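# Load two AA batteries into a remote's bay

## Task

Seat both AA batteries in the open battery compartment of the remote control, each with correct polarity and fully pressed home against its spring; the remote may be moved. It only counts if the batteries stay in place without the robot holding them, and anything the robot is touching at the end must not drop by more than about a fingernail's width once released.

## Robot and tools

Robot: two xArm7-style arms, each with seven revolute joints and a parallel two-finger gripper, named left_arm and right_arm. Bases in the scene frame: left_arm at (+0.058, +0.429, 0) m, right_arm at (-0.035, -0.320, 0) m, each turned slightly about z.

Scene frame: origin on the table surface midway between the arms, +z up, +x pointing out across the table, left_arm sits on the +y side. The names left and right do not refer to image sides. Gripper frame: fingers extend along its +z and close along its y. The reported end_effector_position is the point between the pads when shut, about 2 cm short of the fingertips; closing pushes the tips about 10 mm further along +z. Reported hand positions can be off, more so when reaching far.

Tool execute_actions, argument actions (a list holding one item or none) and optional pictures (boolean). An empty list sends nothing and returns the current state with camera images. A move item is {"rows": [[...]], "steps": N}: N from 4 to 15 control steps of 1/30 s each (default 15), up to 15 rows. Each row is one step; if rows run out the last one repeats. Every row is a single flat list of 16 numbers covering both arms: left_arm's 7 joint angles then its opening, followed by right_arm's 7 joint angles and opening. Joint values are absolute target angles in radians, in the same order and convention as the Joint positions line, not offsets. Column order and ranges: waist -6.283..6.283, shoulder -2.059..2.094, upper arm roll -6.283..6.283, elbow -0.192..3.927, forearm roll -6.283..6.283, wrist pitch -1.693..3.142, wrist roll -6.283..6.283. The opening is an absolute command from -1 (closed) to +1 (fully open, about 0.084 m between pads). To leave an arm still, repeat its current angles. A target more than 0.010 rad beyond a range end, and beyond the joint's present angle, gets the whole call refused and nothing is sent; targets past a true end are clipped there and reported as "joint sent to its limit". A wait item is {"steps": N} with N up to 300, sending no command. Set pictures true to get images with a move.

Motion limits: joint targets travel at most 3.14 rad/s with 0.16 s acceleration, joints of one arm arriving together; per step a target is held within 0.623 rad of the measured angle, and targets that would shift the gripper over 70 mm from where it is are pulled back. So large moves take several calls. The result is captured 4 steps before a move finishes; those last steps run afterwards while the next reply is composed. Between calls the arms keep heading to the last row sent until motion settles or a step is HELD.

Result lines: the state line gives each gripper's position (m), orientation quat_wxyz and linear/angular velocities in the scene frame. Joint positions and Joint velocities list, per arm, the seven joints (rad, rad/s) then the pad gap (m, m/s). grip_measured is the measured opening on the command scale. Joint torques are total drive outputs with per-arm offset, scale and noise, nonzero even in free air. "joint command not followed" means a clearance check altered or blocked joint targets on some steps; HELD marks steps where the row was partly or wholly not sent. TORQUE FAULT: if contact torque reaches a joint's load limit (waist and shoulder 47, upper arm roll, elbow and forearm roll 28.2, wrist pitch and wrist roll 18.8 N m, held weight included) the arm backs off, pauses 10 s and drops the rest of the call. MOTOR HOT appears from 65 °C; at 80 °C an OVER-TEMPERATURE FAULT brakes that arm until it cools; holding loads heats motors.

Gripping: to hold, keep commanding an opening clearly below grip_measured; the lower, the firmer (up to about 24 N per pad for parts up to roughly 6 cm). Sending back grip_measured still squeezes lightly. Fast closes can press extra hard. Expect occasional brief tugs on held parts or pushes on loose items.

Tool zoom_image: camera (cam_head_left, cam_head_right, cam_left_wrist, cam_right_wrist, all 504x504) and region [x0, y0, x1, y1] in that image's pixels, top-left origin, at most 504 by 504. It enlarges the latest picture. Calibration is provided per camera (pinhole plus radial distortion, T_world_to_cam maps scene frame to camera frame); small errors of a few degrees or millimetres are possible, and wrist camera poses follow reported joint angles.

Tool read_manual: optional section "licences"; returns URDF licence text only.

Tool finished_scene: argument scene, the number of the current scene; ends and grades it irreversibly, then gives the next task. Finish with batteries resting on their own.

Avoid: arms colliding or pressing each other, knocking anything off the table, dropping or slamming parts, hard shoves, and leaving anything held up only by the grippers. Smooth, quick, low-effort motion is preferred.

Each tool is called by a JSON object that holds its "api" and its "payload", one argument or row to a line.

## Session

{"api": "execute_actions", "payload": {
  "actions": []
}}

Scene clock: 0.00 s of 5800.00 s.
left_arm: end_effector_position=(+0.4550, +0.4116, +0.2486) grip_measured=+1.00 end_effector_quat_wxyz=(-0.000, +1.000, -0.023, -0.003) end_effector_velocity=(-0.000, -0.000, -0.000) end_effector_angular_velocity=(-0.001, +0.000, +0.001) | right_arm: end_effector_position=(+0.0651, +0.1485, +0.2671) grip_measured=+1.00 end_effector_quat_wxyz=(-0.431, +0.665, -0.359, +0.493) end_effector_velocity=(-0.000, +0.000, -0.000) end_effector_angular_velocity=(+0.000, +0.001, +0.001)
Joint positions: left_arm=[-0.002 -0.252  0.     0.915  0.001  1.173  0.002  0.084] | right_arm=[ 0.228 -1.433  1.526  0.778  0.024  0.632  2.7    0.084]
Joint velocities: left_arm=[ 0.001 -0.    -0.    -0.    -0.001  0.     0.    -0.   ] | right_arm=[ 0.001  0.     0.     0.     0.001  0.    -0.    -0.   ]
Joint torques (N m, as the arm reports them, + toward a larger angle): no reading
Motor temperatures (°C, as the motors report them): left_arm=[35 34 39 34 40 35 39] | right_arm=[36 38 38 38 40 40 42]

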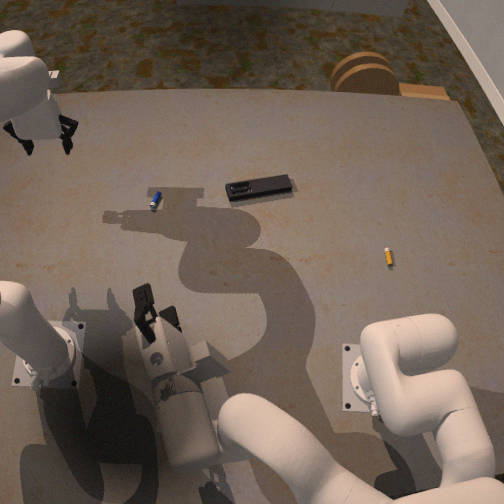

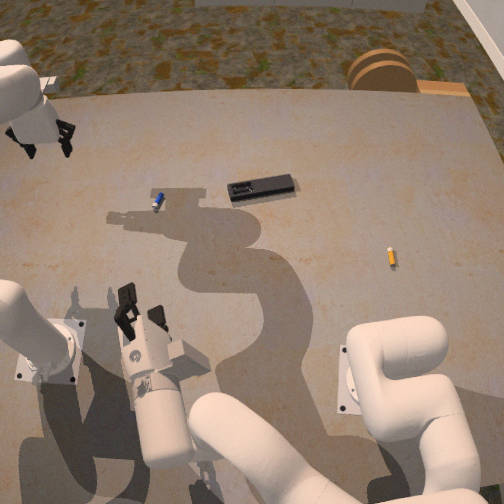

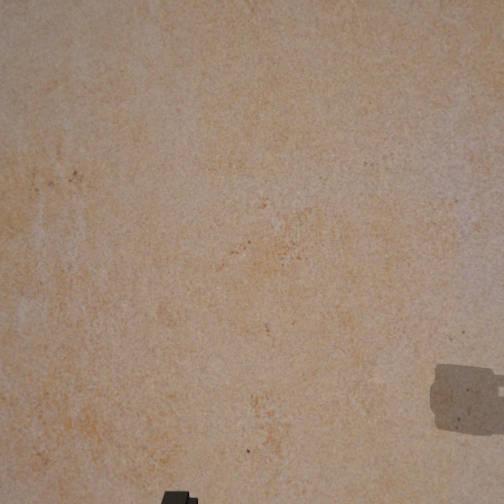

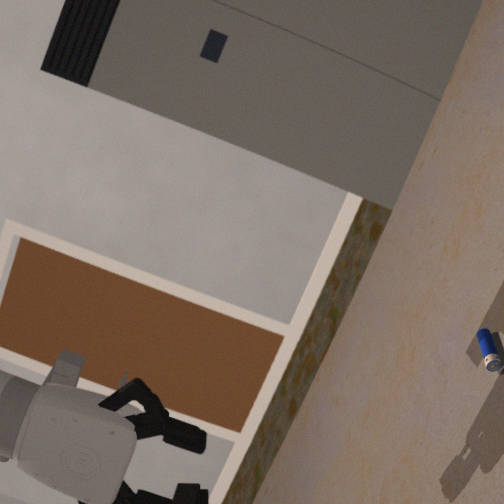

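{"api": "zoom_image", "payload": {
  "camera": "cam_head_left",
  "region": [210, 160, 310, 220]
}}

{"api": "zoom_image", "payload": {
  "camera": "cam_head_left",
  "region": [130, 175, 190, 225]
}}

{"api": "zoom_image", "payload": {
  "camera": "cam_head_left",
  "region": [360, 235, 420, 285]
}}

{"api": "zoom_image", "payload": {
  "camera": "cam_head_right",
  "region": [210, 160, 310, 220]
}}

Region (210, 160, 310, 220) of cam_head_left's 504x504 image, scaled by 5.040, with more detail than that image has; it fills the top 302 rows of this view, and the rest is white.

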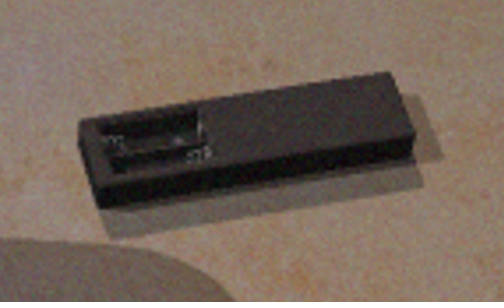

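Region (130, 175, 190, 225) of cam_head_left's 504x504 image, scaled by 8.400, with more detail than that image has.

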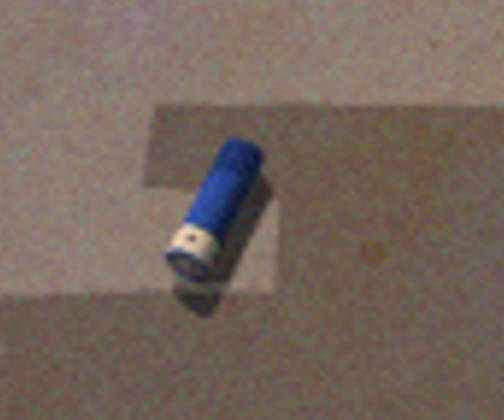

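Region (360, 235, 420, 285) of cam_head_left's 504x504 image, scaled by 8.400, with more detail than that image has.

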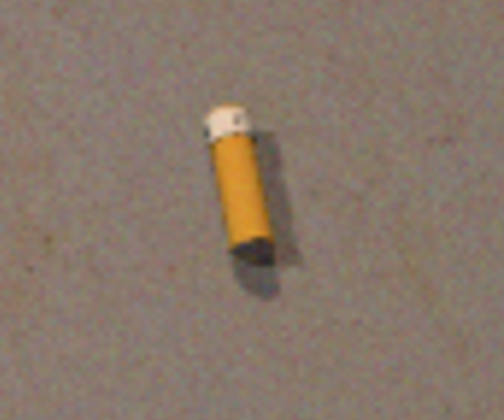

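Region (210, 160, 310, 220) of cam_head_right's 504x504 image, scaled by 5.040, with more detail than that image has; it fills the top 302 rows of this view, and the rest is white.

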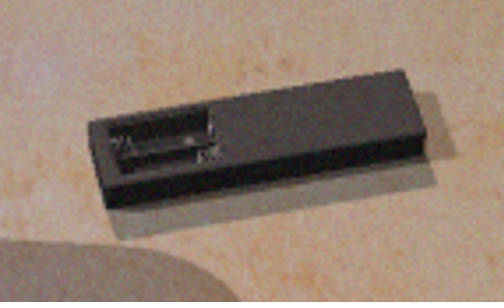

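{"api": "execute_actions", "payload": {
  "actions": [
    {"rows":[[-0.002,-0.252,0,0.915,0,1.173,0,1, -0.025,-0.218,0,0.803,0,1.021,3.14,1]],"steps":15}
  ]
}}

{"api": "execute_actions", "payload": {
  "actions": [
    {"steps":30}
  ]
}}

Scene clock: 3.40 s of 5800.00 s.
left_arm: end_effector_position=(+0.4550, +0.4112, +0.2486) grip_measured=+1.00 end_effector_quat_wxyz=(-0.000, +1.000, -0.022, -0.003) end_effector_velocity=(-0.000, +0.000, -0.000) end_effector_angular_velocity=(-0.000, +0.000, +0.001) | right_arm: end_effector_position=(+0.1823, +0.0630, +0.3405) grip_measured=+1.00 end_effector_quat_wxyz=(-0.379, +0.542, -0.666, +0.344) end_effector_velocity=(+0.409, -0.363, +0.127) end_effector_angular_velocity=(+1.329, +1.264, -1.425)
Joint positions: left_arm=[-0.002 -0.252  0.     0.915  0.     1.173  0.     0.084] | right_arm=[ 0.113 -1.089  1.181  0.792  0.013  0.809  2.9    0.084]
Joint velocities: left_arm=[ 0.001 -0.    -0.    -0.    -0.     0.    -0.     0.   ] | right_arm=[-0.298  1.174 -1.184  0.014 -0.026  0.44   0.494 -0.   ]
Joint torques (N m, as the arm reports them, + toward a larger angle): left_arm=[ -2.12 -11.34   0.36  11.55   0.58  -1.     0.19] | right_arm=[  1.15   6.3  -18.47   5.53   0.81  -1.29   0.19]
Motor temperatures (°C, as the motors report them): left_arm=[35 35 39 35 40 35 39] | right_arm=[36 38 39 38 40 40 42]
Steps of this call (steps 1 to 90: nothing new was sent; then 0.03 s passed at rest; steps 91 to 101: the first 11 steps of this action). Readings (joint positions):
91: left_arm=[-0.002 -0.252 0.000 0.915 0.001 1.173 0.002] | right_arm=[0.228 -1.433 1.525 0.778 0.024 0.632 2.701]
92: left_arm=[-0.002 -0.252 0.000 0.915 0.001 1.173 0.001] | right_arm=[0.225 -1.426 1.520 0.779 0.023 0.638 2.707]
94: left_arm=[-0.002 -0.252 -0.000 0.915 0.000 1.173 0.000] | right_arm=[0.203 -1.364 1.465 0.786 0.021 0.677 2.753]
98: left_arm=[-0.002 -0.252 -0.000 0.915 0.000 1.173 0.000] | right_arm=[0.145 -1.206 1.299 0.789 0.016 0.760 2.846]
101: the state above

Scene clock: 4.40 s of 5800.00 s.
left_arm: end_effector_position=(+0.4550, +0.4112, +0.2486) grip_measured=+1.00 end_effector_quat_wxyz=(-0.000, +1.000, -0.022, -0.003) end_effector_velocity=(-0.000, -0.000, -0.000) end_effector_angular_velocity=(-0.001, +0.001, -0.000) | right_arm: end_effector_position=(+0.3548, -0.3878, +0.2010) grip_measured=+1.00 end_effector_quat_wxyz=(+0.002, +0.084, +0.996, -0.001) end_effector_velocity=(-0.088, -0.197, -0.127) end_effector_angular_velocity=(+0.159, +0.346, -0.588)
Joint positions: left_arm=[-0.002 -0.252  0.     0.915 -0.     1.173 -0.     0.084] | right_arm=[-0.027 -0.223  0.008  0.8   -0.     1.02   3.138  0.084]
Joint velocities: left_arm=[-0.     0.    -0.    -0.001 -0.001 -0.     0.    -0.   ] | right_arm=[-0.085  0.25  -0.468 -0.058 -0.01   0.061  0.051 -0.   ]
Joint torques (N m, as the arm reports them, + toward a larger angle): left_arm=[ -1.62 -11.3    0.47  11.62   0.6   -0.87   0.09] | right_arm=[ 15.71 -21.91  16.7   14.85   0.98  -2.88  -0.55]
Motor temperatures (°C, as the motors report them): left_arm=[35 35 39 35 40 35 39] | right_arm=[36 38 39 38 40 40 42]
Kept back: nothing.
Steps of this call (steps 1 to 4: the last 4 steps of your previous action; steps 5 to 30: the robot went on to your last target). Readings (joint positions):
1: left_arm=[-0.002 -0.252 0.000 0.915 0.000 1.173 0.000] | right_arm=[0.103 -1.050 1.142 0.792 0.012 0.823 2.916]
2: left_arm=[-0.002 -0.252 0.000 0.915 0.000 1.173 0.000] | right_arm=[0.094 -1.011 1.103 0.793 0.011 0.836 2.931]
4: left_arm=[-0.002 -0.252 0.000 0.915 0.000 1.173 0.000] | right_arm=[0.079 -0.933 1.025 0.794 0.010 0.860 2.958]
8: left_arm=[-0.002 -0.252 0.000 0.915 0.000 1.173 0.000] | right_arm=[0.053 -0.778 0.869 0.796 0.007 0.899 3.002]
30: the state above

Now the left arm over the remote.

{"api": "execute_actions", "payload": {
  "actions": [
    {"rows":[[-0.803,0.350,0,1.402,0,1.052,0,1, -0.025,-0.218,0,0.803,0,1.021,3.14,1]],"steps":15}
  ]
}}

{"api": "execute_actions", "payload": {
  "actions": [
    {"steps":30}
  ]
}}

{"api": "execute_actions", "payload": {
  "actions": []
}}

Scene clock: 4.87 s of 5800.00 s.
left_arm: end_effector_position=(+0.5004, +0.2504, +0.2252) grip_measured=+1.00 end_effector_quat_wxyz=(-0.000, +0.982, -0.190, -0.001) end_effector_velocity=(-0.006, -0.591, -0.101) end_effector_angular_velocity=(-0.001, +0.002, -1.152) | right_arm: end_effector_position=(+0.3549, -0.3897, +0.2003) grip_measured=+1.00 end_effector_quat_wxyz=(+0.000, +0.087, +0.996, -0.000) end_effector_velocity=(-0.001, -0.002, -0.001) end_effector_angular_velocity=(+0.001, +0.003, -0.006)
Joint positions: left_arm=[-0.341  0.027  0.     1.141  0.     1.117  0.     0.084] | right_arm=[-0.025 -0.218  0.001  0.803  0.     1.021  3.14   0.084]
Joint velocities: left_arm=[-1.125  0.783 -0.027  0.626 -0.002 -0.156  0.     0.   ] | right_arm=[-0.002  0.003 -0.004  0.     0.     0.     0.    -0.   ]
Joint torques (N m, as the arm reports them, + toward a larger angle): left_arm=[ -2.3  -16.74  -0.33  10.96   0.48  -0.91   0.16] | right_arm=[  0.4  -12.83  -0.14  11.74   0.47  -1.61  -0.3 ]
Motor temperatures (°C, as the motors report them): left_arm=[35 35 39 35 40 35 39] | right_arm=[36 38 39 38 40 40 42]
Steps of this call (steps 1 to 3: the robot went on to your last target; steps 4 to 14: the first 11 steps of this action). Readings (joint positions):
4: left_arm=[-0.003 -0.252 0.000 0.915 0.000 1.173 -0.000] | right_arm=[-0.024 -0.219 0.003 0.803 0.000 1.021 3.140]
5: left_arm=[-0.010 -0.245 0.002 0.922 0.000 1.172 -0.000] | right_arm=[-0.023 -0.220 0.005 0.804 0.000 1.021 3.140]
7: left_arm=[-0.069 -0.187 0.010 0.973 0.001 1.159 -0.000] | right_arm=[-0.023 -0.220 0.004 0.804 0.000 1.021 3.140]
11: left_arm=[-0.228 -0.053 0.002 1.077 0.000 1.133 -0.000] | right_arm=[-0.024 -0.219 0.001 0.803 0.000 1.021 3.140]
14: the state above

Scene clock: 5.87 s of 5800.00 s.
left_arm: end_effector_position=(+0.4309, +0.0088, +0.1704) grip_measured=+1.00 end_effector_quat_wxyz=(+0.000, +0.912, -0.410, +0.000) end_effector_velocity=(+0.003, +0.001, -0.000) end_effector_angular_velocity=(+0.000, -0.001, +0.005) | right_arm: end_effector_position=(+0.3548, -0.3900, +0.2001) grip_measured=+1.00 end_effector_quat_wxyz=(+0.000, +0.088, +0.996, +0.000) end_effector_velocity=(-0.000, -0.001, +0.000) end_effector_angular_velocity=(+0.001, -0.000, -0.002)
Joint positions: left_arm=[-0.803  0.35   0.     1.402  0.     1.052 -0.     0.084] | right_arm=[-0.025 -0.218  0.     0.803  0.     1.021  3.14   0.084]
Joint velocities: left_arm=[ 0.     0.002  0.005  0.002 -0.001 -0.    -0.    -0.   ] | right_arm=[-0.001 -0.001 -0.    -0.001  0.001  0.     0.     0.   ]
Joint torques (N m, as the arm reports them, + toward a larger angle): left_arm=[ -2.12 -20.82  -0.16  11.4    0.81  -0.89   0.05] | right_arm=[  0.35 -12.74  -0.1   11.72   0.38  -1.69  -0.38]
Motor temperatures (°C, as the motors report them): left_arm=[36 35 39 36 40 35 39] | right_arm=[36 38 39 39 40 40 42]
Kept back: nothing.
Steps of this call (steps 1 to 4: the last 4 steps of your previous action; steps 5 to 30: the robot went on to your last target). Readings (joint positions):
1: left_arm=[-0.379 0.053 -0.000 1.162 -0.000 1.111 0.000] | right_arm=[-0.025 -0.218 0.000 0.803 0.000 1.021 3.140]
2: left_arm=[-0.415 0.079 -0.001 1.182 -0.000 1.106 0.000] | right_arm=[-0.025 -0.218 0.000 0.803 0.000 1.021 3.140]
4: left_arm=[-0.487 0.129 -0.001 1.223 -0.000 1.096 0.000] | right_arm=[-0.025 -0.218 0.000 0.803 0.000 1.021 3.140]
8: left_arm=[-0.627 0.227 -0.001 1.302 -0.000 1.077 0.000] | right_arm=[-0.025 -0.218 0.000 0.803 0.000 1.021 3.140]
30: the state above

Scene clock: 5.87 s of 5800.00 s.
left_arm: end_effector_position=(+0.4309, +0.0088, +0.1704) grip_measured=+1.00 end_effector_quat_wxyz=(+0.000, +0.912, -0.410, +0.000) end_effector_velocity=(+0.003, +0.001, -0.000) end_effector_angular_velocity=(+0.000, -0.001, +0.005) | right_arm: end_effector_position=(+0.3548, -0.3900, +0.2001) grip_measured=+1.00 end_effector_quat_wxyz=(+0.000, +0.088, +0.996, +0.000) end_effector_velocity=(-0.000, -0.001, +0.000) end_effector_angular_velocity=(+0.001, -0.000, -0.002)
Joint positions: left_arm=[-0.803  0.35   0.     1.402  0.     1.052 -0.     0.084] | right_arm=[-0.025 -0.218  0.     0.803  0.     1.021  3.14   0.084]
Joint velocities: left_arm=[ 0.     0.002  0.005  0.002 -0.001 -0.    -0.    -0.   ] | right_arm=[-0.001 -0.001 -0.    -0.001  0.001  0.     0.     0.   ]
Joint torques (N m, as the arm reports them, + toward a larger angle): left_arm=[ -2.12 -20.82  -0.16  11.4    0.81  -0.89   0.05] | right_arm=[  0.35 -12.74  -0.1   11.72   0.38  -1.69  -0.38]
Motor temperatures (°C, as the motors report them): left_arm=[36 35 39 36 40 35 39] | right_arm=[36 38 39 39 40 40 42]
Kept back: nothing.
camera_calibration (this result's frames):
cam_left_wrist: T_world_to_cam=[[-0.741602, -0.670825, 0.00459643, 0.355804], [-0.670828, 0.74153, -0.0110569, 0.354738], [0.00400885, -0.0112832, -0.999928, 0.299417], [0, 0, 0, 1]] pos_world=[0.500632, -0.0209883, 0.301682]
cam_right_wrist: T_world_to_cam=[[0.1903, 0.98161, 0.0150752, 0.342706], [0.981675, -0.190112, -0.0130791, -0.352845], [-0.00997263, 0.0172879, -0.999801, 0.343315], [0, 0, 0, 1]] pos_world=[0.284586, -0.409419, 0.333466]

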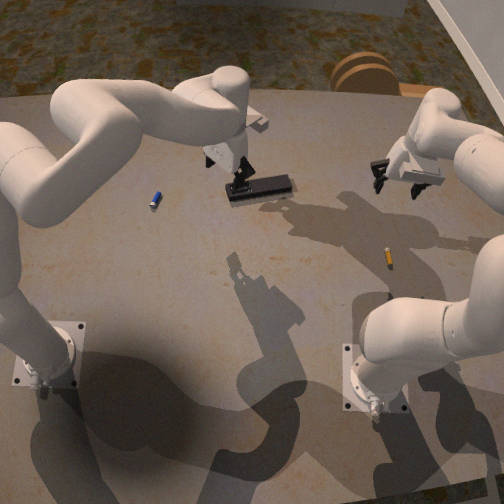

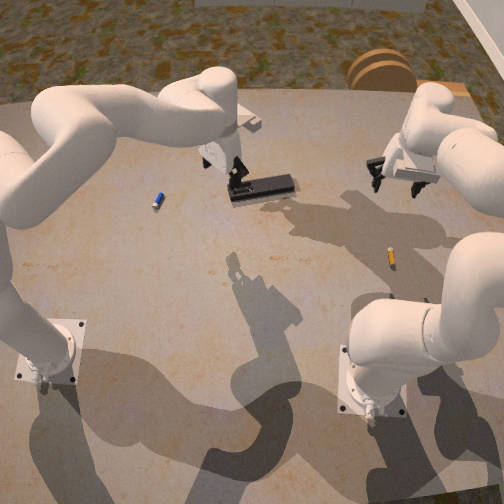

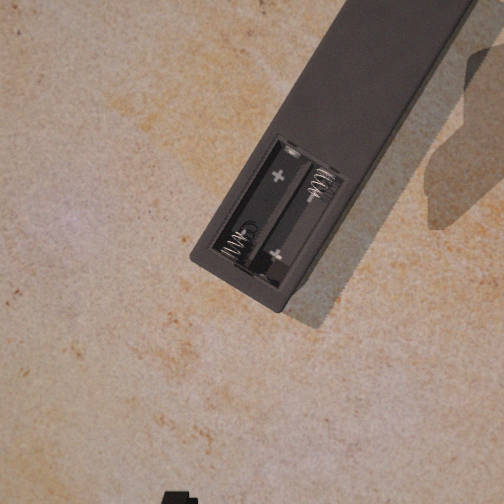

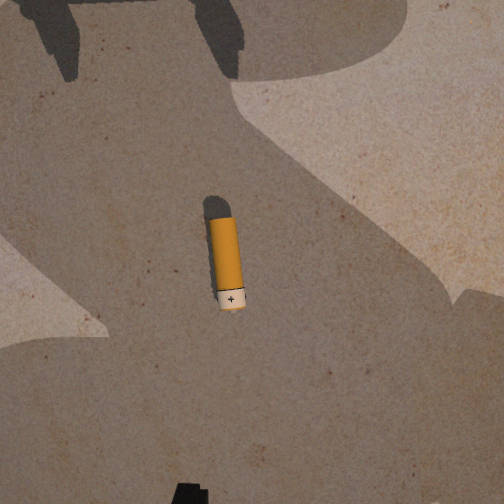

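{"api": "zoom_image", "payload": {
  "camera": "cam_left_wrist",
  "region": [170, 120, 370, 320]
}}

Region (170, 120, 370, 320) of cam_left_wrist's 504x504 image, scaled by 2.520, with more detail than that image has.

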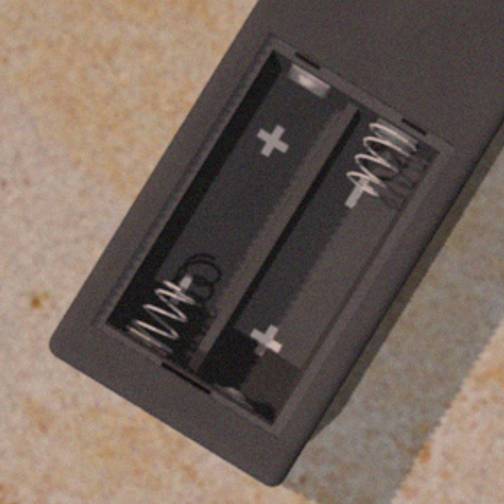

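{"api": "execute_actions", "payload": {
  "actions": [
    {"rows":[[-0.46,0.145,0,0.962,0,0.817,-0.162,1, 0.421,0.501,0,1.416,0,0.915,1.661,1]],"steps":15}
  ]
}}

{"api": "execute_actions", "payload": {
  "actions": [
    {"steps":25}
  ]
}}

{"api": "execute_actions", "payload": {
  "actions": []
}}

Scene clock: 11.70 s of 5800.00 s.
left_arm: end_effector_position=(+0.4735, +0.1664, +0.1297) grip_measured=+1.00 end_effector_quat_wxyz=(-0.000, +0.977, -0.214, +0.000) end_effector_velocity=(+0.025, +0.554, -0.145) end_effector_angular_velocity=(+0.011, +0.015, +1.424) | right_arm: end_effector_position=(+0.4682, -0.2879, +0.1692) grip_measured=+1.00 end_effector_quat_wxyz=(+0.006, -0.243, +0.970, -0.001) end_effector_velocity=(+0.265, +0.386, -0.193) end_effector_angular_velocity=(-0.021, +0.054, +2.506)
Joint positions: left_arm=[-0.523  0.184  0.002  1.045  0.     0.862 -0.131  0.084] | right_arm=[0.216 0.16  0.    1.136 0.    0.963 2.714 0.084]
Joint velocities: left_arm=[ 0.969 -0.579  0.011 -1.238  0.001 -0.64  -0.445 -0.   ] | right_arm=[ 0.712  1.179  0.018  0.958  0.    -0.165 -1.777  0.   ]
Joint torques (N m, as the arm reports them, + toward a larger angle): left_arm=[ -5.57 -16.83  -1.22  11.32   0.66  -0.65   0.43] | right_arm=[  0.59 -20.95  -0.3   11.08   0.45  -1.6   -0.73]
Motor temperatures (°C, as the motors report them): left_arm=[36 35 40 36 40 35 39] | right_arm=[36 38 39 39 40 40 42]
Steps of this call (steps 1 to 15: the robot went on to your last target; steps 16 to 90: nothing new was sent; then 2.47 s passed at rest; steps 91 to 101: the first 11 steps of this action). Readings (joint positions):
91: left_arm=[-0.803 0.350 -0.000 1.401 -0.000 1.052 -0.000] | right_arm=[-0.025 -0.218 -0.000 0.804 -0.000 1.021 3.139]
92: left_arm=[-0.797 0.346 -0.002 1.394 -0.000 1.046 -0.004] | right_arm=[-0.019 -0.210 -0.002 0.811 -0.000 1.020 3.130]
94: left_arm=[-0.754 0.316 -0.012 1.331 -0.000 1.010 -0.028] | right_arm=[0.025 -0.147 -0.007 0.875 -0.000 1.009 3.063]
98: left_arm=[-0.621 0.242 0.003 1.169 0.000 0.927 -0.086] | right_arm=[0.141 0.035 -0.000 1.035 -0.000 0.981 2.877]
101: the state above

Scene clock: 12.53 s of 5800.00 s.
left_arm: end_effector_position=(+0.4724, +0.2010, +0.1200) grip_measured=+1.00 end_effector_quat_wxyz=(+0.000, +0.986, -0.169, +0.000) end_effector_velocity=(-0.000, +0.001, -0.001) end_effector_angular_velocity=(-0.000, +0.002, +0.001) | right_arm: end_effector_position=(+0.5254, -0.1660, +0.1001) grip_measured=+1.00 end_effector_quat_wxyz=(-0.000, +0.767, -0.642, +0.000) end_effector_velocity=(-0.002, +0.004, -0.003) end_effector_angular_velocity=(+0.001, +0.004, +0.009)
Joint positions: left_arm=[-0.46   0.145 -0.     0.962 -0.     0.817 -0.162  0.084] | right_arm=[ 0.421  0.5   -0.     1.416  0.     0.915  1.661  0.084]
Joint velocities: left_arm=[ 0.    -0.     0.001 -0.001 -0.001 -0.     0.001  0.   ] | right_arm=[ 0.004  0.005  0.003 -0.     0.    -0.001 -0.003 -0.   ]
Joint torques (N m, as the arm reports them, + toward a larger angle): left_arm=[ -1.86 -16.82   0.39  10.54   0.61  -0.9    0.11] | right_arm=[  0.07 -25.11  -1.    11.37   0.42  -1.71  -0.33]
Motor temperatures (°C, as the motors report them): left_arm=[36 35 40 36 40 35 39] | right_arm=[36 38 39 40 40 40 42]
Kept back: nothing.
Steps of this call (steps 1 to 4: the last 4 steps of your previous action; steps 5 to 25: the robot went on to your last target). Readings (joint positions):
1: left_arm=[-0.493 0.166 0.004 1.007 0.000 0.842 -0.145] | right_arm=[0.239 0.199 0.001 1.167 0.000 0.958 2.652]
2: left_arm=[-0.471 0.154 0.007 0.979 0.000 0.830 -0.154] | right_arm=[0.262 0.236 0.001 1.197 0.000 0.953 2.586]
4: left_arm=[-0.457 0.147 0.009 0.961 0.000 0.821 -0.160] | right_arm=[0.304 0.306 0.001 1.254 0.000 0.943 2.438]
8: left_arm=[-0.463 0.145 -0.006 0.965 -0.000 0.817 -0.162] | right_arm=[0.374 0.422 0.002 1.349 0.000 0.926 2.059]
25: the state above

Scene clock: 12.53 s of 5800.00 s.
left_arm: end_effector_position=(+0.4724, +0.2010, +0.1200) grip_measured=+1.00 end_effector_quat_wxyz=(+0.000, +0.986, -0.169, +0.000) end_effector_velocity=(-0.000, +0.001, -0.001) end_effector_angular_velocity=(-0.000, +0.002, +0.001) | right_arm: end_effector_position=(+0.5254, -0.1660, +0.1001) grip_measured=+1.00 end_effector_quat_wxyz=(-0.000, +0.767, -0.642, +0.000) end_effector_velocity=(-0.002, +0.004, -0.003) end_effector_angular_velocity=(+0.001, +0.004, +0.009)
Joint positions: left_arm=[-0.46   0.145 -0.     0.962 -0.     0.817 -0.162  0.084] | right_arm=[ 0.421  0.5   -0.     1.416  0.     0.915  1.661  0.084]
Joint velocities: left_arm=[ 0.    -0.     0.001 -0.001 -0.001 -0.     0.001  0.   ] | right_arm=[ 0.004  0.005  0.003 -0.     0.    -0.001 -0.003 -0.   ]
Joint torques (N m, as the arm reports them, + toward a larger angle): left_arm=[ -1.86 -16.82   0.39  10.54   0.61  -0.9    0.11] | right_arm=[  0.07 -25.11  -1.    11.37   0.42  -1.71  -0.33]
Motor temperatures (°C, as the motors report them): left_arm=[36 35 40 36 40 35 39] | right_arm=[36 38 39 40 40 40 42]
Kept back: nothing.
camera_calibration (this result's frames):
cam_left_wrist: T_world_to_cam=[[-0.32533, -0.945589, 0.00471472, 0.374237], [-0.94556, 0.325267, -0.0108279, 0.452958], [0.00870516, -0.00798068, -0.99993, 0.248106], [0, 0, 0, 1]] pos_world=[0.54789, 0.208522, 0.251228]
cam_right_wrist: T_world_to_cam=[[-0.986806, -0.161239, 0.0147011, 0.520593], [-0.161432, 0.986797, -0.0130765, 0.316904], [-0.0123986, -0.0152773, -0.999806, 0.237117], [0, 0, 0, 1]] pos_world=[0.567823, -0.225157, 0.233562]

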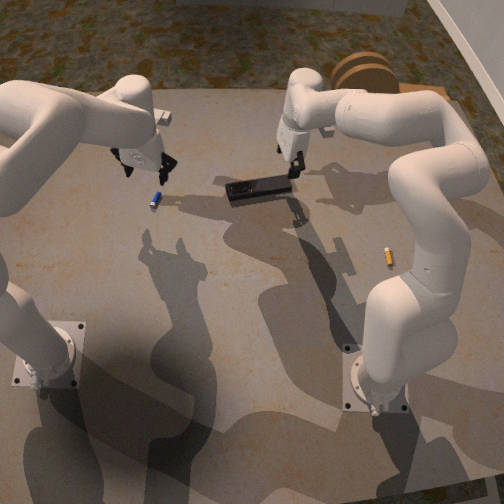

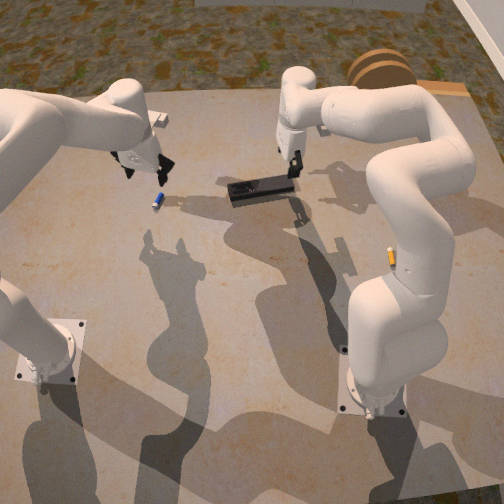

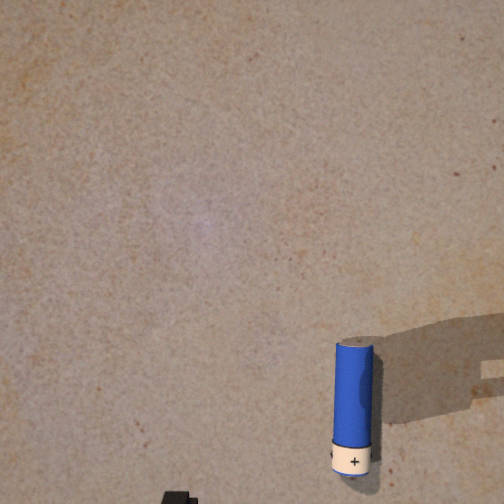

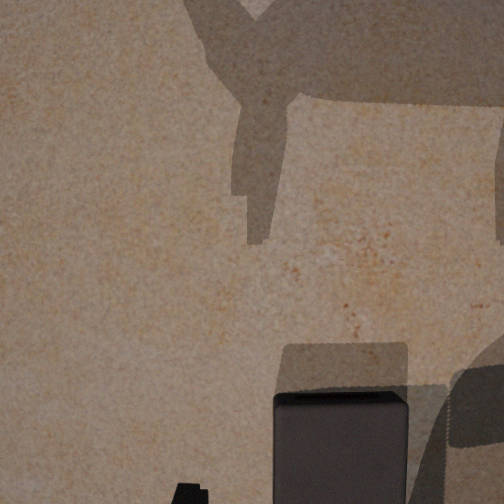

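{"api": "execute_actions", "payload": {
  "actions": [
    {"rows":[[-0.466,0.18,0,0.955,0,0.775,-0.162,1, 0.421,0.52,0,1.411,0,0.891,1.661,1],[-0.472,0.215,0,0.947,0,0.732,-0.161,1, 0.421,0.54,0,1.405,0,0.865,1.661,1],[-0.478,0.25,0,0.939,0,0.689,-0.161,1, 0.421,0.56,0,1.40,0,0.84,1.661,1],[-0.478,0.25,0,0.939,0,0.689,-0.161,1, 0.421,0.56,0,1.40,0,0.84,1.661,1],[-0.478,0.285,0,0.931,0,0.646,-0.161,1, 0.421,0.58,0,1.394,0,0.814,1.661,1],[-0.478,0.285,0,0.931,0,0.646,-0.161,1, 0.421,0.58,0,1.394,0,0.814,1.661,1],[-0.478,0.32,0,0.922,0,0.602,-0.161,1, 0.421,0.605,0,1.388,0,0.783,1.661,1],[-0.478,0.32,0,0.922,0,0.602,-0.161,1, 0.421,0.605,0,1.388,0,0.783,1.661,1],[-0.478,0.352,0,0.9145,0,0.5624,-0.161,1, 0.421,0.628,0,1.3815,0,0.7535,1.661,1]],"steps":15}
  ]
}}

{"api": "execute_actions", "payload": {
  "actions": [
    {"steps":12}
  ]
}}

{"api": "execute_actions", "payload": {
  "actions": []
}}

Scene clock: 16.23 s of 5800.00 s.
left_arm: end_effector_position=(+0.4688, +0.1934, +0.0285) grip_measured=+1.00 end_effector_quat_wxyz=(-0.001, +0.984, -0.178, -0.002) end_effector_velocity=(-0.007, +0.021, -0.168) end_effector_angular_velocity=(+0.014, +0.013, +0.027) | right_arm: end_effector_position=(+0.5251, -0.1658, +0.0292) grip_measured=+1.00 end_effector_quat_wxyz=(+0.001, +0.767, -0.641, -0.001) end_effector_velocity=(-0.026, -0.008, -0.158) end_effector_angular_velocity=(-0.016, +0.060, +0.000)
Joint positions: left_arm=[-0.478  0.341  0.     0.916 -0.     0.58  -0.161  0.084] | right_arm=[0.421 0.621 0.    1.384 0.    0.765 1.661 0.084]
Joint velocities: left_arm=[ 0.012  0.373  0.017 -0.07   0.    -0.425  0.001 -0.   ] | right_arm=[-0.     0.257 -0.    -0.079  0.    -0.274 -0.001 -0.   ]
Joint torques (N m, as the arm reports them, + toward a larger angle): left_arm=[ -2.75 -24.42  -0.26   9.63   0.71  -0.57   0.1 ] | right_arm=[  0.45 -31.18  -0.66  11.5    0.42  -1.02  -0.3 ]
Motor temperatures (°C, as the motors report them): left_arm=[36 35 40 37 40 35 39] | right_arm=[36 39 39 40 40 40 42]
Steps of this call (steps 1 to 15: the robot went on to your last target; steps 16 to 90: nothing new was sent; then 0.33 s passed at rest; steps 91 to 101: the first 11 steps of this action). Readings (joint positions):
91: left_arm=[-0.460 0.145 0.000 0.962 -0.000 0.816 -0.162] | right_arm=[0.421 0.501 -0.000 1.416 -0.000 0.914 1.661]
92: left_arm=[-0.461 0.150 0.000 0.962 0.000 0.807 -0.162] | right_arm=[0.421 0.506 -0.000 1.416 -0.000 0.906 1.661]
94: left_arm=[-0.468 0.192 0.001 0.957 0.000 0.750 -0.162] | right_arm=[0.421 0.531 -0.000 1.411 0.000 0.869 1.661]
98: left_arm=[-0.479 0.292 -0.002 0.925 -0.000 0.644 -0.161] | right_arm=[0.421 0.588 0.000 1.389 -0.000 0.809 1.661]
101: the state above

Scene clock: 16.63 s of 5800.00 s.
left_arm: end_effector_position=(+0.4699, +0.1928, +0.0245) grip_measured=+1.00 end_effector_quat_wxyz=(+0.000, +0.984, -0.178, +0.000) end_effector_velocity=(-0.003, +0.003, -0.005) end_effector_angular_velocity=(+0.006, +0.010, +0.001) | right_arm: end_effector_position=(+0.5255, -0.1657, +0.0254) grip_measured=+1.00 end_effector_quat_wxyz=(-0.000, +0.767, -0.641, +0.000) end_effector_velocity=(-0.004, -0.001, -0.005) end_effector_angular_velocity=(-0.002, +0.011, -0.001)
Joint positions: left_arm=[-0.478  0.351  0.     0.915 -0.     0.562 -0.161  0.084] | right_arm=[ 0.421  0.627 -0.     1.382 -0.     0.754  1.661  0.084]
Joint velocities: left_arm=[ 0.001  0.007  0.    -0.004  0.     0.     0.001  0.   ] | right_arm=[-0.001  0.006  0.    -0.005  0.001 -0.     0.    -0.   ]
Joint torques (N m, as the arm reports them, + toward a larger angle): left_arm=[ -1.87 -18.42   0.26   9.23   0.73  -0.9    0.15] | right_arm=[  0.38 -26.37  -0.71  10.7    0.38  -1.79  -0.35]
Motor temperatures (°C, as the motors report them): left_arm=[36 35 40 37 40 35 39] | right_arm=[36 39 39 40 40 40 42]
Kept back: nothing.
Steps of this call (steps 1 to 4: the last 4 steps of your previous action; steps 5 to 12: the robot went on to your last target). Readings (joint positions):
1: left_arm=[-0.478 0.350 0.001 0.914 -0.000 0.571 -0.161] | right_arm=[0.421 0.627 0.000 1.381 -0.000 0.759 1.661]
2: left_arm=[-0.478 0.354 0.001 0.912 -0.000 0.567 -0.161] | right_arm=[0.421 0.630 0.000 1.379 -0.000 0.756 1.661]
4: left_arm=[-0.478 0.353 0.000 0.914 -0.000 0.563 -0.161] | right_arm=[0.421 0.629 0.000 1.380 -0.000 0.754 1.661]
8: left_arm=[-0.478 0.350 -0.000 0.916 0.000 0.562 -0.161] | right_arm=[0.421 0.626 -0.000 1.383 0.000 0.753 1.661]
12: the state above

Scene clock: 16.63 s of 5800.00 s.
left_arm: end_effector_position=(+0.4699, +0.1928, +0.0245) grip_measured=+1.00 end_effector_quat_wxyz=(+0.000, +0.984, -0.178, +0.000) end_effector_velocity=(-0.003, +0.003, -0.005) end_effector_angular_velocity=(+0.006, +0.010, +0.001) | right_arm: end_effector_position=(+0.5255, -0.1657, +0.0254) grip_measured=+1.00 end_effector_quat_wxyz=(-0.000, +0.767, -0.641, +0.000) end_effector_velocity=(-0.004, -0.001, -0.005) end_effector_angular_velocity=(-0.002, +0.011, -0.001)
Joint positions: left_arm=[-0.478  0.351  0.     0.915 -0.     0.562 -0.161  0.084] | right_arm=[ 0.421  0.627 -0.     1.382 -0.     0.754  1.661  0.084]
Joint velocities: left_arm=[ 0.001  0.007  0.    -0.004  0.     0.     0.001  0.   ] | right_arm=[-0.001  0.006  0.    -0.005  0.001 -0.     0.    -0.   ]
Joint torques (N m, as the arm reports them, + toward a larger angle): left_arm=[ -1.87 -18.42   0.26   9.23   0.73  -0.9    0.15] | right_arm=[  0.38 -26.37  -0.71  10.7    0.38  -1.79  -0.35]
Motor temperatures (°C, as the motors report them): left_arm=[36 35 40 37 40 35 39] | right_arm=[36 39 39 40 40 40 42]
Kept back: nothing.
camera_calibration (this result's frames):
cam_left_wrist: T_world_to_cam=[[-0.343032, -0.939311, 0.00486798, 0.373187], [-0.939276, 0.342957, -0.0118293, 0.445822], [0.00944186, -0.0086302, -0.999918, 0.152392], [0, 0, 0, 1]] pos_world=[0.545326, 0.198956, 0.155837]
cam_right_wrist: T_world_to_cam=[[-0.98669, -0.161969, 0.0144446, 0.52166], [-0.162157, 0.986679, -0.0130114, 0.316023], [-0.0121448, -0.0151805, -0.999811, 0.162249], [0, 0, 0, 1]] pos_world=[0.567933, -0.224858, 0.158795]

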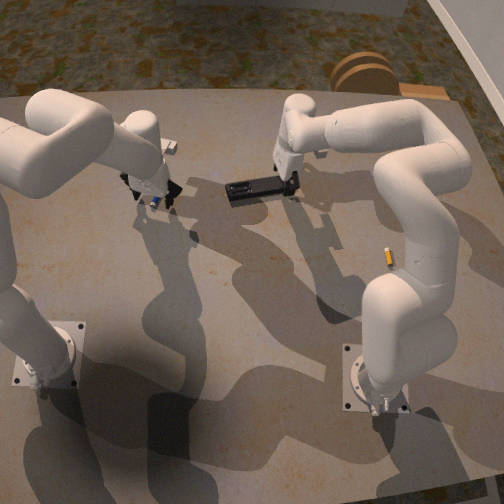

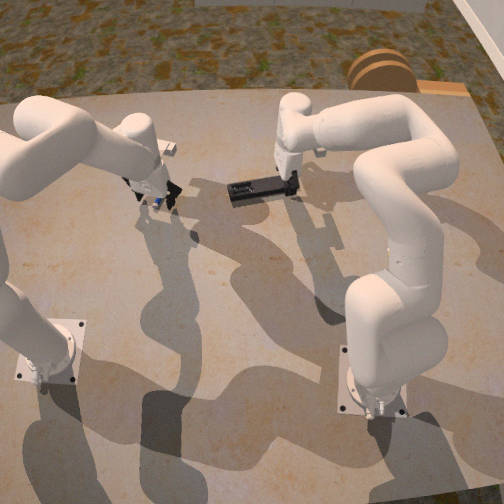

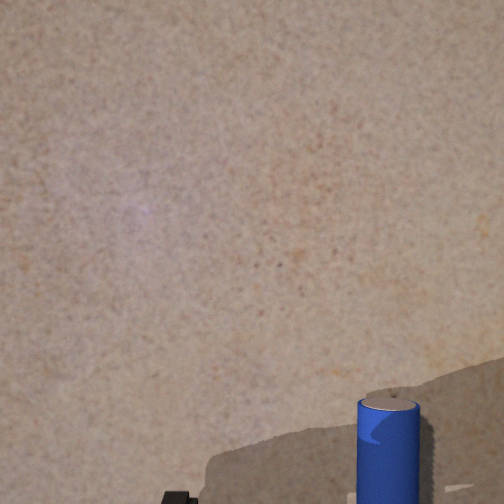

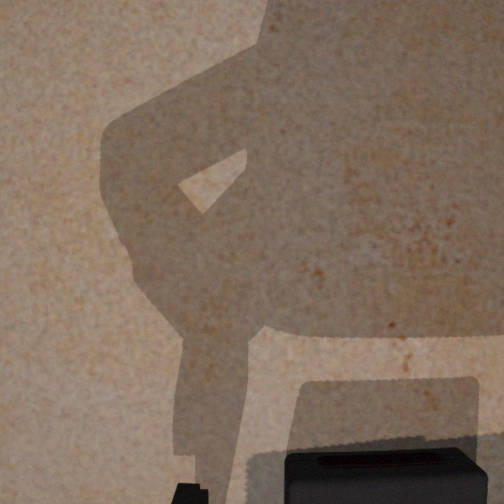

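{"api": "execute_actions", "payload": {
  "actions": [
    {"rows":[[-0.478,0.352,0,0.9145,0,0.5624,-0.161,0.7, 0.421,0.628,0,1.3815,0,0.7535,1.661,0.8],[-0.478,0.352,0,0.9145,0,0.5624,-0.161,0.4, 0.421,0.628,0,1.3815,0,0.7535,1.661,0.65],[-0.478,0.352,0,0.9145,0,0.5624,-0.161,0.2, 0.421,0.628,0,1.3815,0,0.7535,1.661,0.55],[-0.478,0.352,0,0.9145,0,0.5624,-0.161,0.0, 0.421,0.628,0,1.3815,0,0.7535,1.661,0.45],[-0.478,0.352,0,0.9145,0,0.5624,-0.161,-0.15, 0.421,0.628,0,1.3815,0,0.7535,1.661,0.38],[-0.478,0.352,0,0.9145,0,0.5624,-0.161,-0.3, 0.421,0.628,0,1.3815,0,0.7535,1.661,0.31],[-0.478,0.352,0,0.9145,0,0.5624,-0.161,-0.4, 0.421,0.628,0,1.3815,0,0.7535,1.661,0.25],[-0.478,0.352,0,0.9145,0,0.5624,-0.161,-0.48, 0.421,0.628,0,1.3815,0,0.7535,1.661,0.2],[-0.478,0.352,0,0.9145,0,0.5624,-0.161,-0.55, 0.421,0.628,0,1.3815,0,0.7535,1.661,0.15],[-0.478,0.352,0,0.9145,0,0.5624,-0.161,-0.6, 0.421,0.628,0,1.3815,0,0.7535,1.661,0.1],[-0.478,0.352,0,0.9145,0,0.5624,-0.161,-0.65, 0.421,0.628,0,1.3815,0,0.7535,1.661,0.05],[-0.478,0.352,0,0.9145,0,0.5624,-0.161,-0.7, 0.421,0.628,0,1.3815,0,0.7535,1.661,0.0],[-0.478,0.352,0,0.9145,0,0.5624,-0.161,-0.75, 0.421,0.628,0,1.3815,0,0.7535,1.661,-0.1],[-0.478,0.352,0,0.9145,0,0.5624,-0.161,-0.8, 0.421,0.628,0,1.3815,0,0.7535,1.661,-0.2],[-0.478,0.352,0,0.9145,0,0.5624,-0.161,-0.9, 0.421,0.628,0,1.3815,0,0.7535,1.661,-0.3]],"steps":15}
  ]
}}

{"api": "execute_actions", "payload": {
  "actions": [
    {"steps":12}
  ],
  "pictures": true
}}

Scene clock: 17.50 s of 5800.00 s.
left_arm: end_effector_position=(+0.4696, +0.1929, +0.0241) grip_measured=-0.64 end_effector_quat_wxyz=(+0.000, +0.984, -0.178, +0.000) end_effector_velocity=(+0.001, -0.001, +0.001) end_effector_angular_velocity=(-0.002, -0.002, -0.000) | right_arm: end_effector_position=(+0.5253, -0.1657, +0.0251) grip_measured=+0.09 end_effector_quat_wxyz=(-0.000, +0.767, -0.641, +0.000) end_effector_velocity=(+0.006, +0.003, +0.008) end_effector_angular_velocity=(+0.004, -0.018, +0.003)
Joint positions: left_arm=[-0.478  0.352 -0.     0.914 -0.     0.562 -0.161  0.016] | right_arm=[ 0.421  0.628  0.     1.382 -0.     0.754  1.661  0.048]
Joint velocities: left_arm=[-0.001 -0.001 -0.001  0.002 -0.001 -0.    -0.001 -0.069] | right_arm=[ 0.002 -0.008  0.     0.008 -0.001 -0.002 -0.001 -0.002]
Joint torques (N m, as the arm reports them, + toward a larger angle): left_arm=[ -1.71 -18.3    0.07   9.04   0.59  -0.99   0.05] | right_arm=[  0.32 -25.44  -0.7   10.45   0.41  -1.78  -0.35]
Motor temperatures (°C, as the motors report them): left_arm=[36 35 40 37 40 35 39] | right_arm=[36 39 39 40 40 40 42]
Steps of this call (steps 1 to 15: the robot went on to your last target; steps 16 to 26: the first 11 steps of this action). Readings (joint positions):
16: left_arm=[-0.478 0.352 0.000 0.915 -0.000 0.562 -0.161] | right_arm=[0.421 0.628 0.000 1.382 -0.000 0.753 1.661]
17: left_arm=[-0.478 0.352 0.000 0.915 0.000 0.562 -0.161] | right_arm=[0.421 0.628 -0.000 1.382 0.000 0.753 1.661]
19: left_arm=[-0.478 0.352 -0.000 0.914 0.000 0.562 -0.161] | right_arm=[0.421 0.628 -0.000 1.381 0.000 0.754 1.661]
23: left_arm=[-0.478 0.352 0.000 0.914 -0.000 0.562 -0.161] | right_arm=[0.421 0.628 0.000 1.381 -0.000 0.754 1.661]
26: the state above

Scene clock: 17.90 s of 5800.00 s.
left_arm: end_effector_position=(+0.4696, +0.1929, +0.0241) grip_measured=-0.69 end_effector_quat_wxyz=(+0.000, +0.984, -0.178, +0.000) end_effector_velocity=(-0.001, -0.000, -0.000) end_effector_angular_velocity=(+0.000, +0.001, -0.000) | right_arm: end_effector_position=(+0.5253, -0.1657, +0.0251) grip_measured=+0.09 end_effector_quat_wxyz=(-0.000, +0.767, -0.641, +0.000) end_effector_velocity=(+0.000, -0.000, +0.000) end_effector_angular_velocity=(+0.000, -0.000, -0.001)
Joint positions: left_arm=[-0.478  0.352 -0.     0.915 -0.     0.562 -0.161  0.014] | right_arm=[ 0.421  0.628 -0.     1.382  0.     0.753  1.661  0.048]
Joint velocities: left_arm=[-0.001 -0.    -0.    -0.001 -0.001  0.     0.     0.   ] | right_arm=[-0. -0. -0.  0.  0. -0.  0.  0.]
Joint torques (N m, as the arm reports them, + toward a larger angle): left_arm=[ -1.88 -18.61   0.27   9.19   0.58  -0.92   0.2 ] | right_arm=[  0.49 -25.89  -0.76  10.48   0.41  -1.73  -0.4 ]
Motor temperatures (°C, as the motors report them): left_arm=[36 35 39 37 40 35 39] | right_arm=[36 39 39 40 40 40 42]
Kept back: nothing.
Steps of this call (steps 1 to 4: the last 4 steps of your previous action; steps 5 to 12: the robot went on to your last target). Readings (joint positions):
1: left_arm=[-0.478 0.352 -0.000 0.915 -0.000 0.562 -0.161] | right_arm=[0.421 0.628 0.000 1.382 -0.000 0.754 1.661]
2: left_arm=[-0.478 0.352 -0.000 0.915 -0.000 0.562 -0.161] | right_arm=[0.421 0.628 -0.000 1.382 0.000 0.753 1.661]
4: left_arm=[-0.478 0.352 -0.000 0.915 -0.000 0.562 -0.161] | right_arm=[0.421 0.628 -0.000 1.382 0.000 0.753 1.661]
8: left_arm=[-0.478 0.352 -0.000 0.915 -0.000 0.562 -0.161] | right_arm=[0.421 0.628 -0.000 1.382 0.000 0.753 1.661]
12: the state above
camera_calibration (this result's frames):
cam_left_wrist: T_world_to_cam=[[-0.343094, -0.939289, 0.0047261, 0.373229], [-0.939261, 0.343029, -0.0109278, 0.445495], [0.00864314, -0.00818829, -0.999929, 0.152252], [0, 0, 0, 1]] pos_world=[0.545173, 0.198999, 0.155346]
cam_right_wrist: T_world_to_cam=[[-0.986684, -0.16196, 0.0149325, 0.521511], [-0.162157, 0.986679, -0.0130597, 0.316034], [-0.0126185, -0.0153072, -0.999803, 0.162169], [0, 0, 0, 1]] pos_world=[0.56786, -0.224878, 0.158477]

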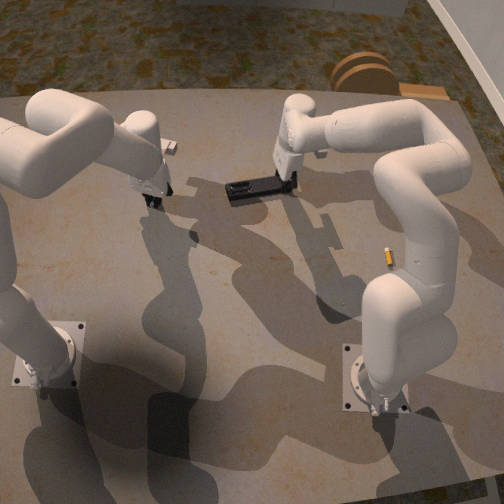

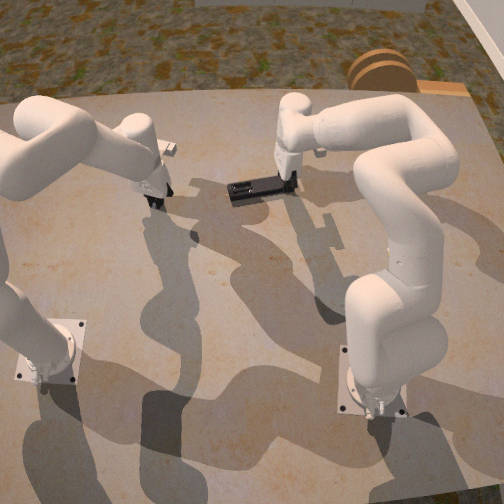

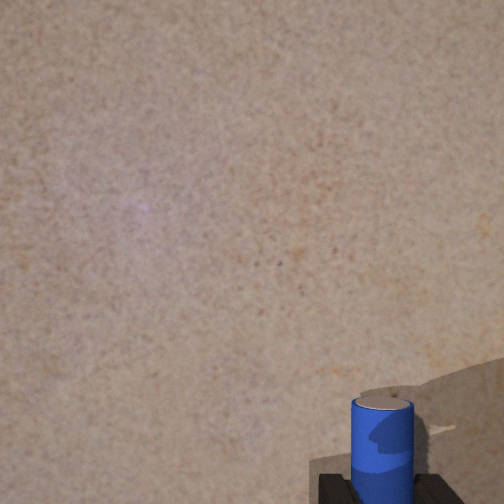

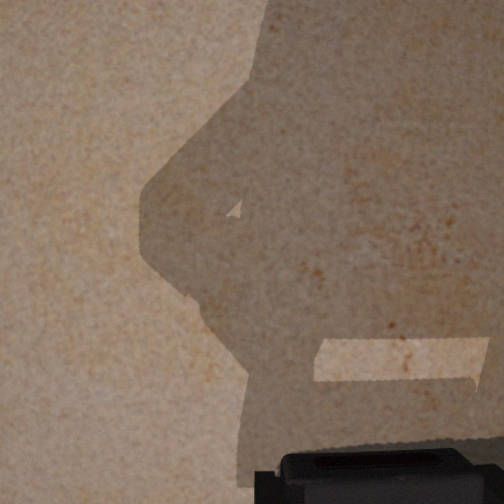

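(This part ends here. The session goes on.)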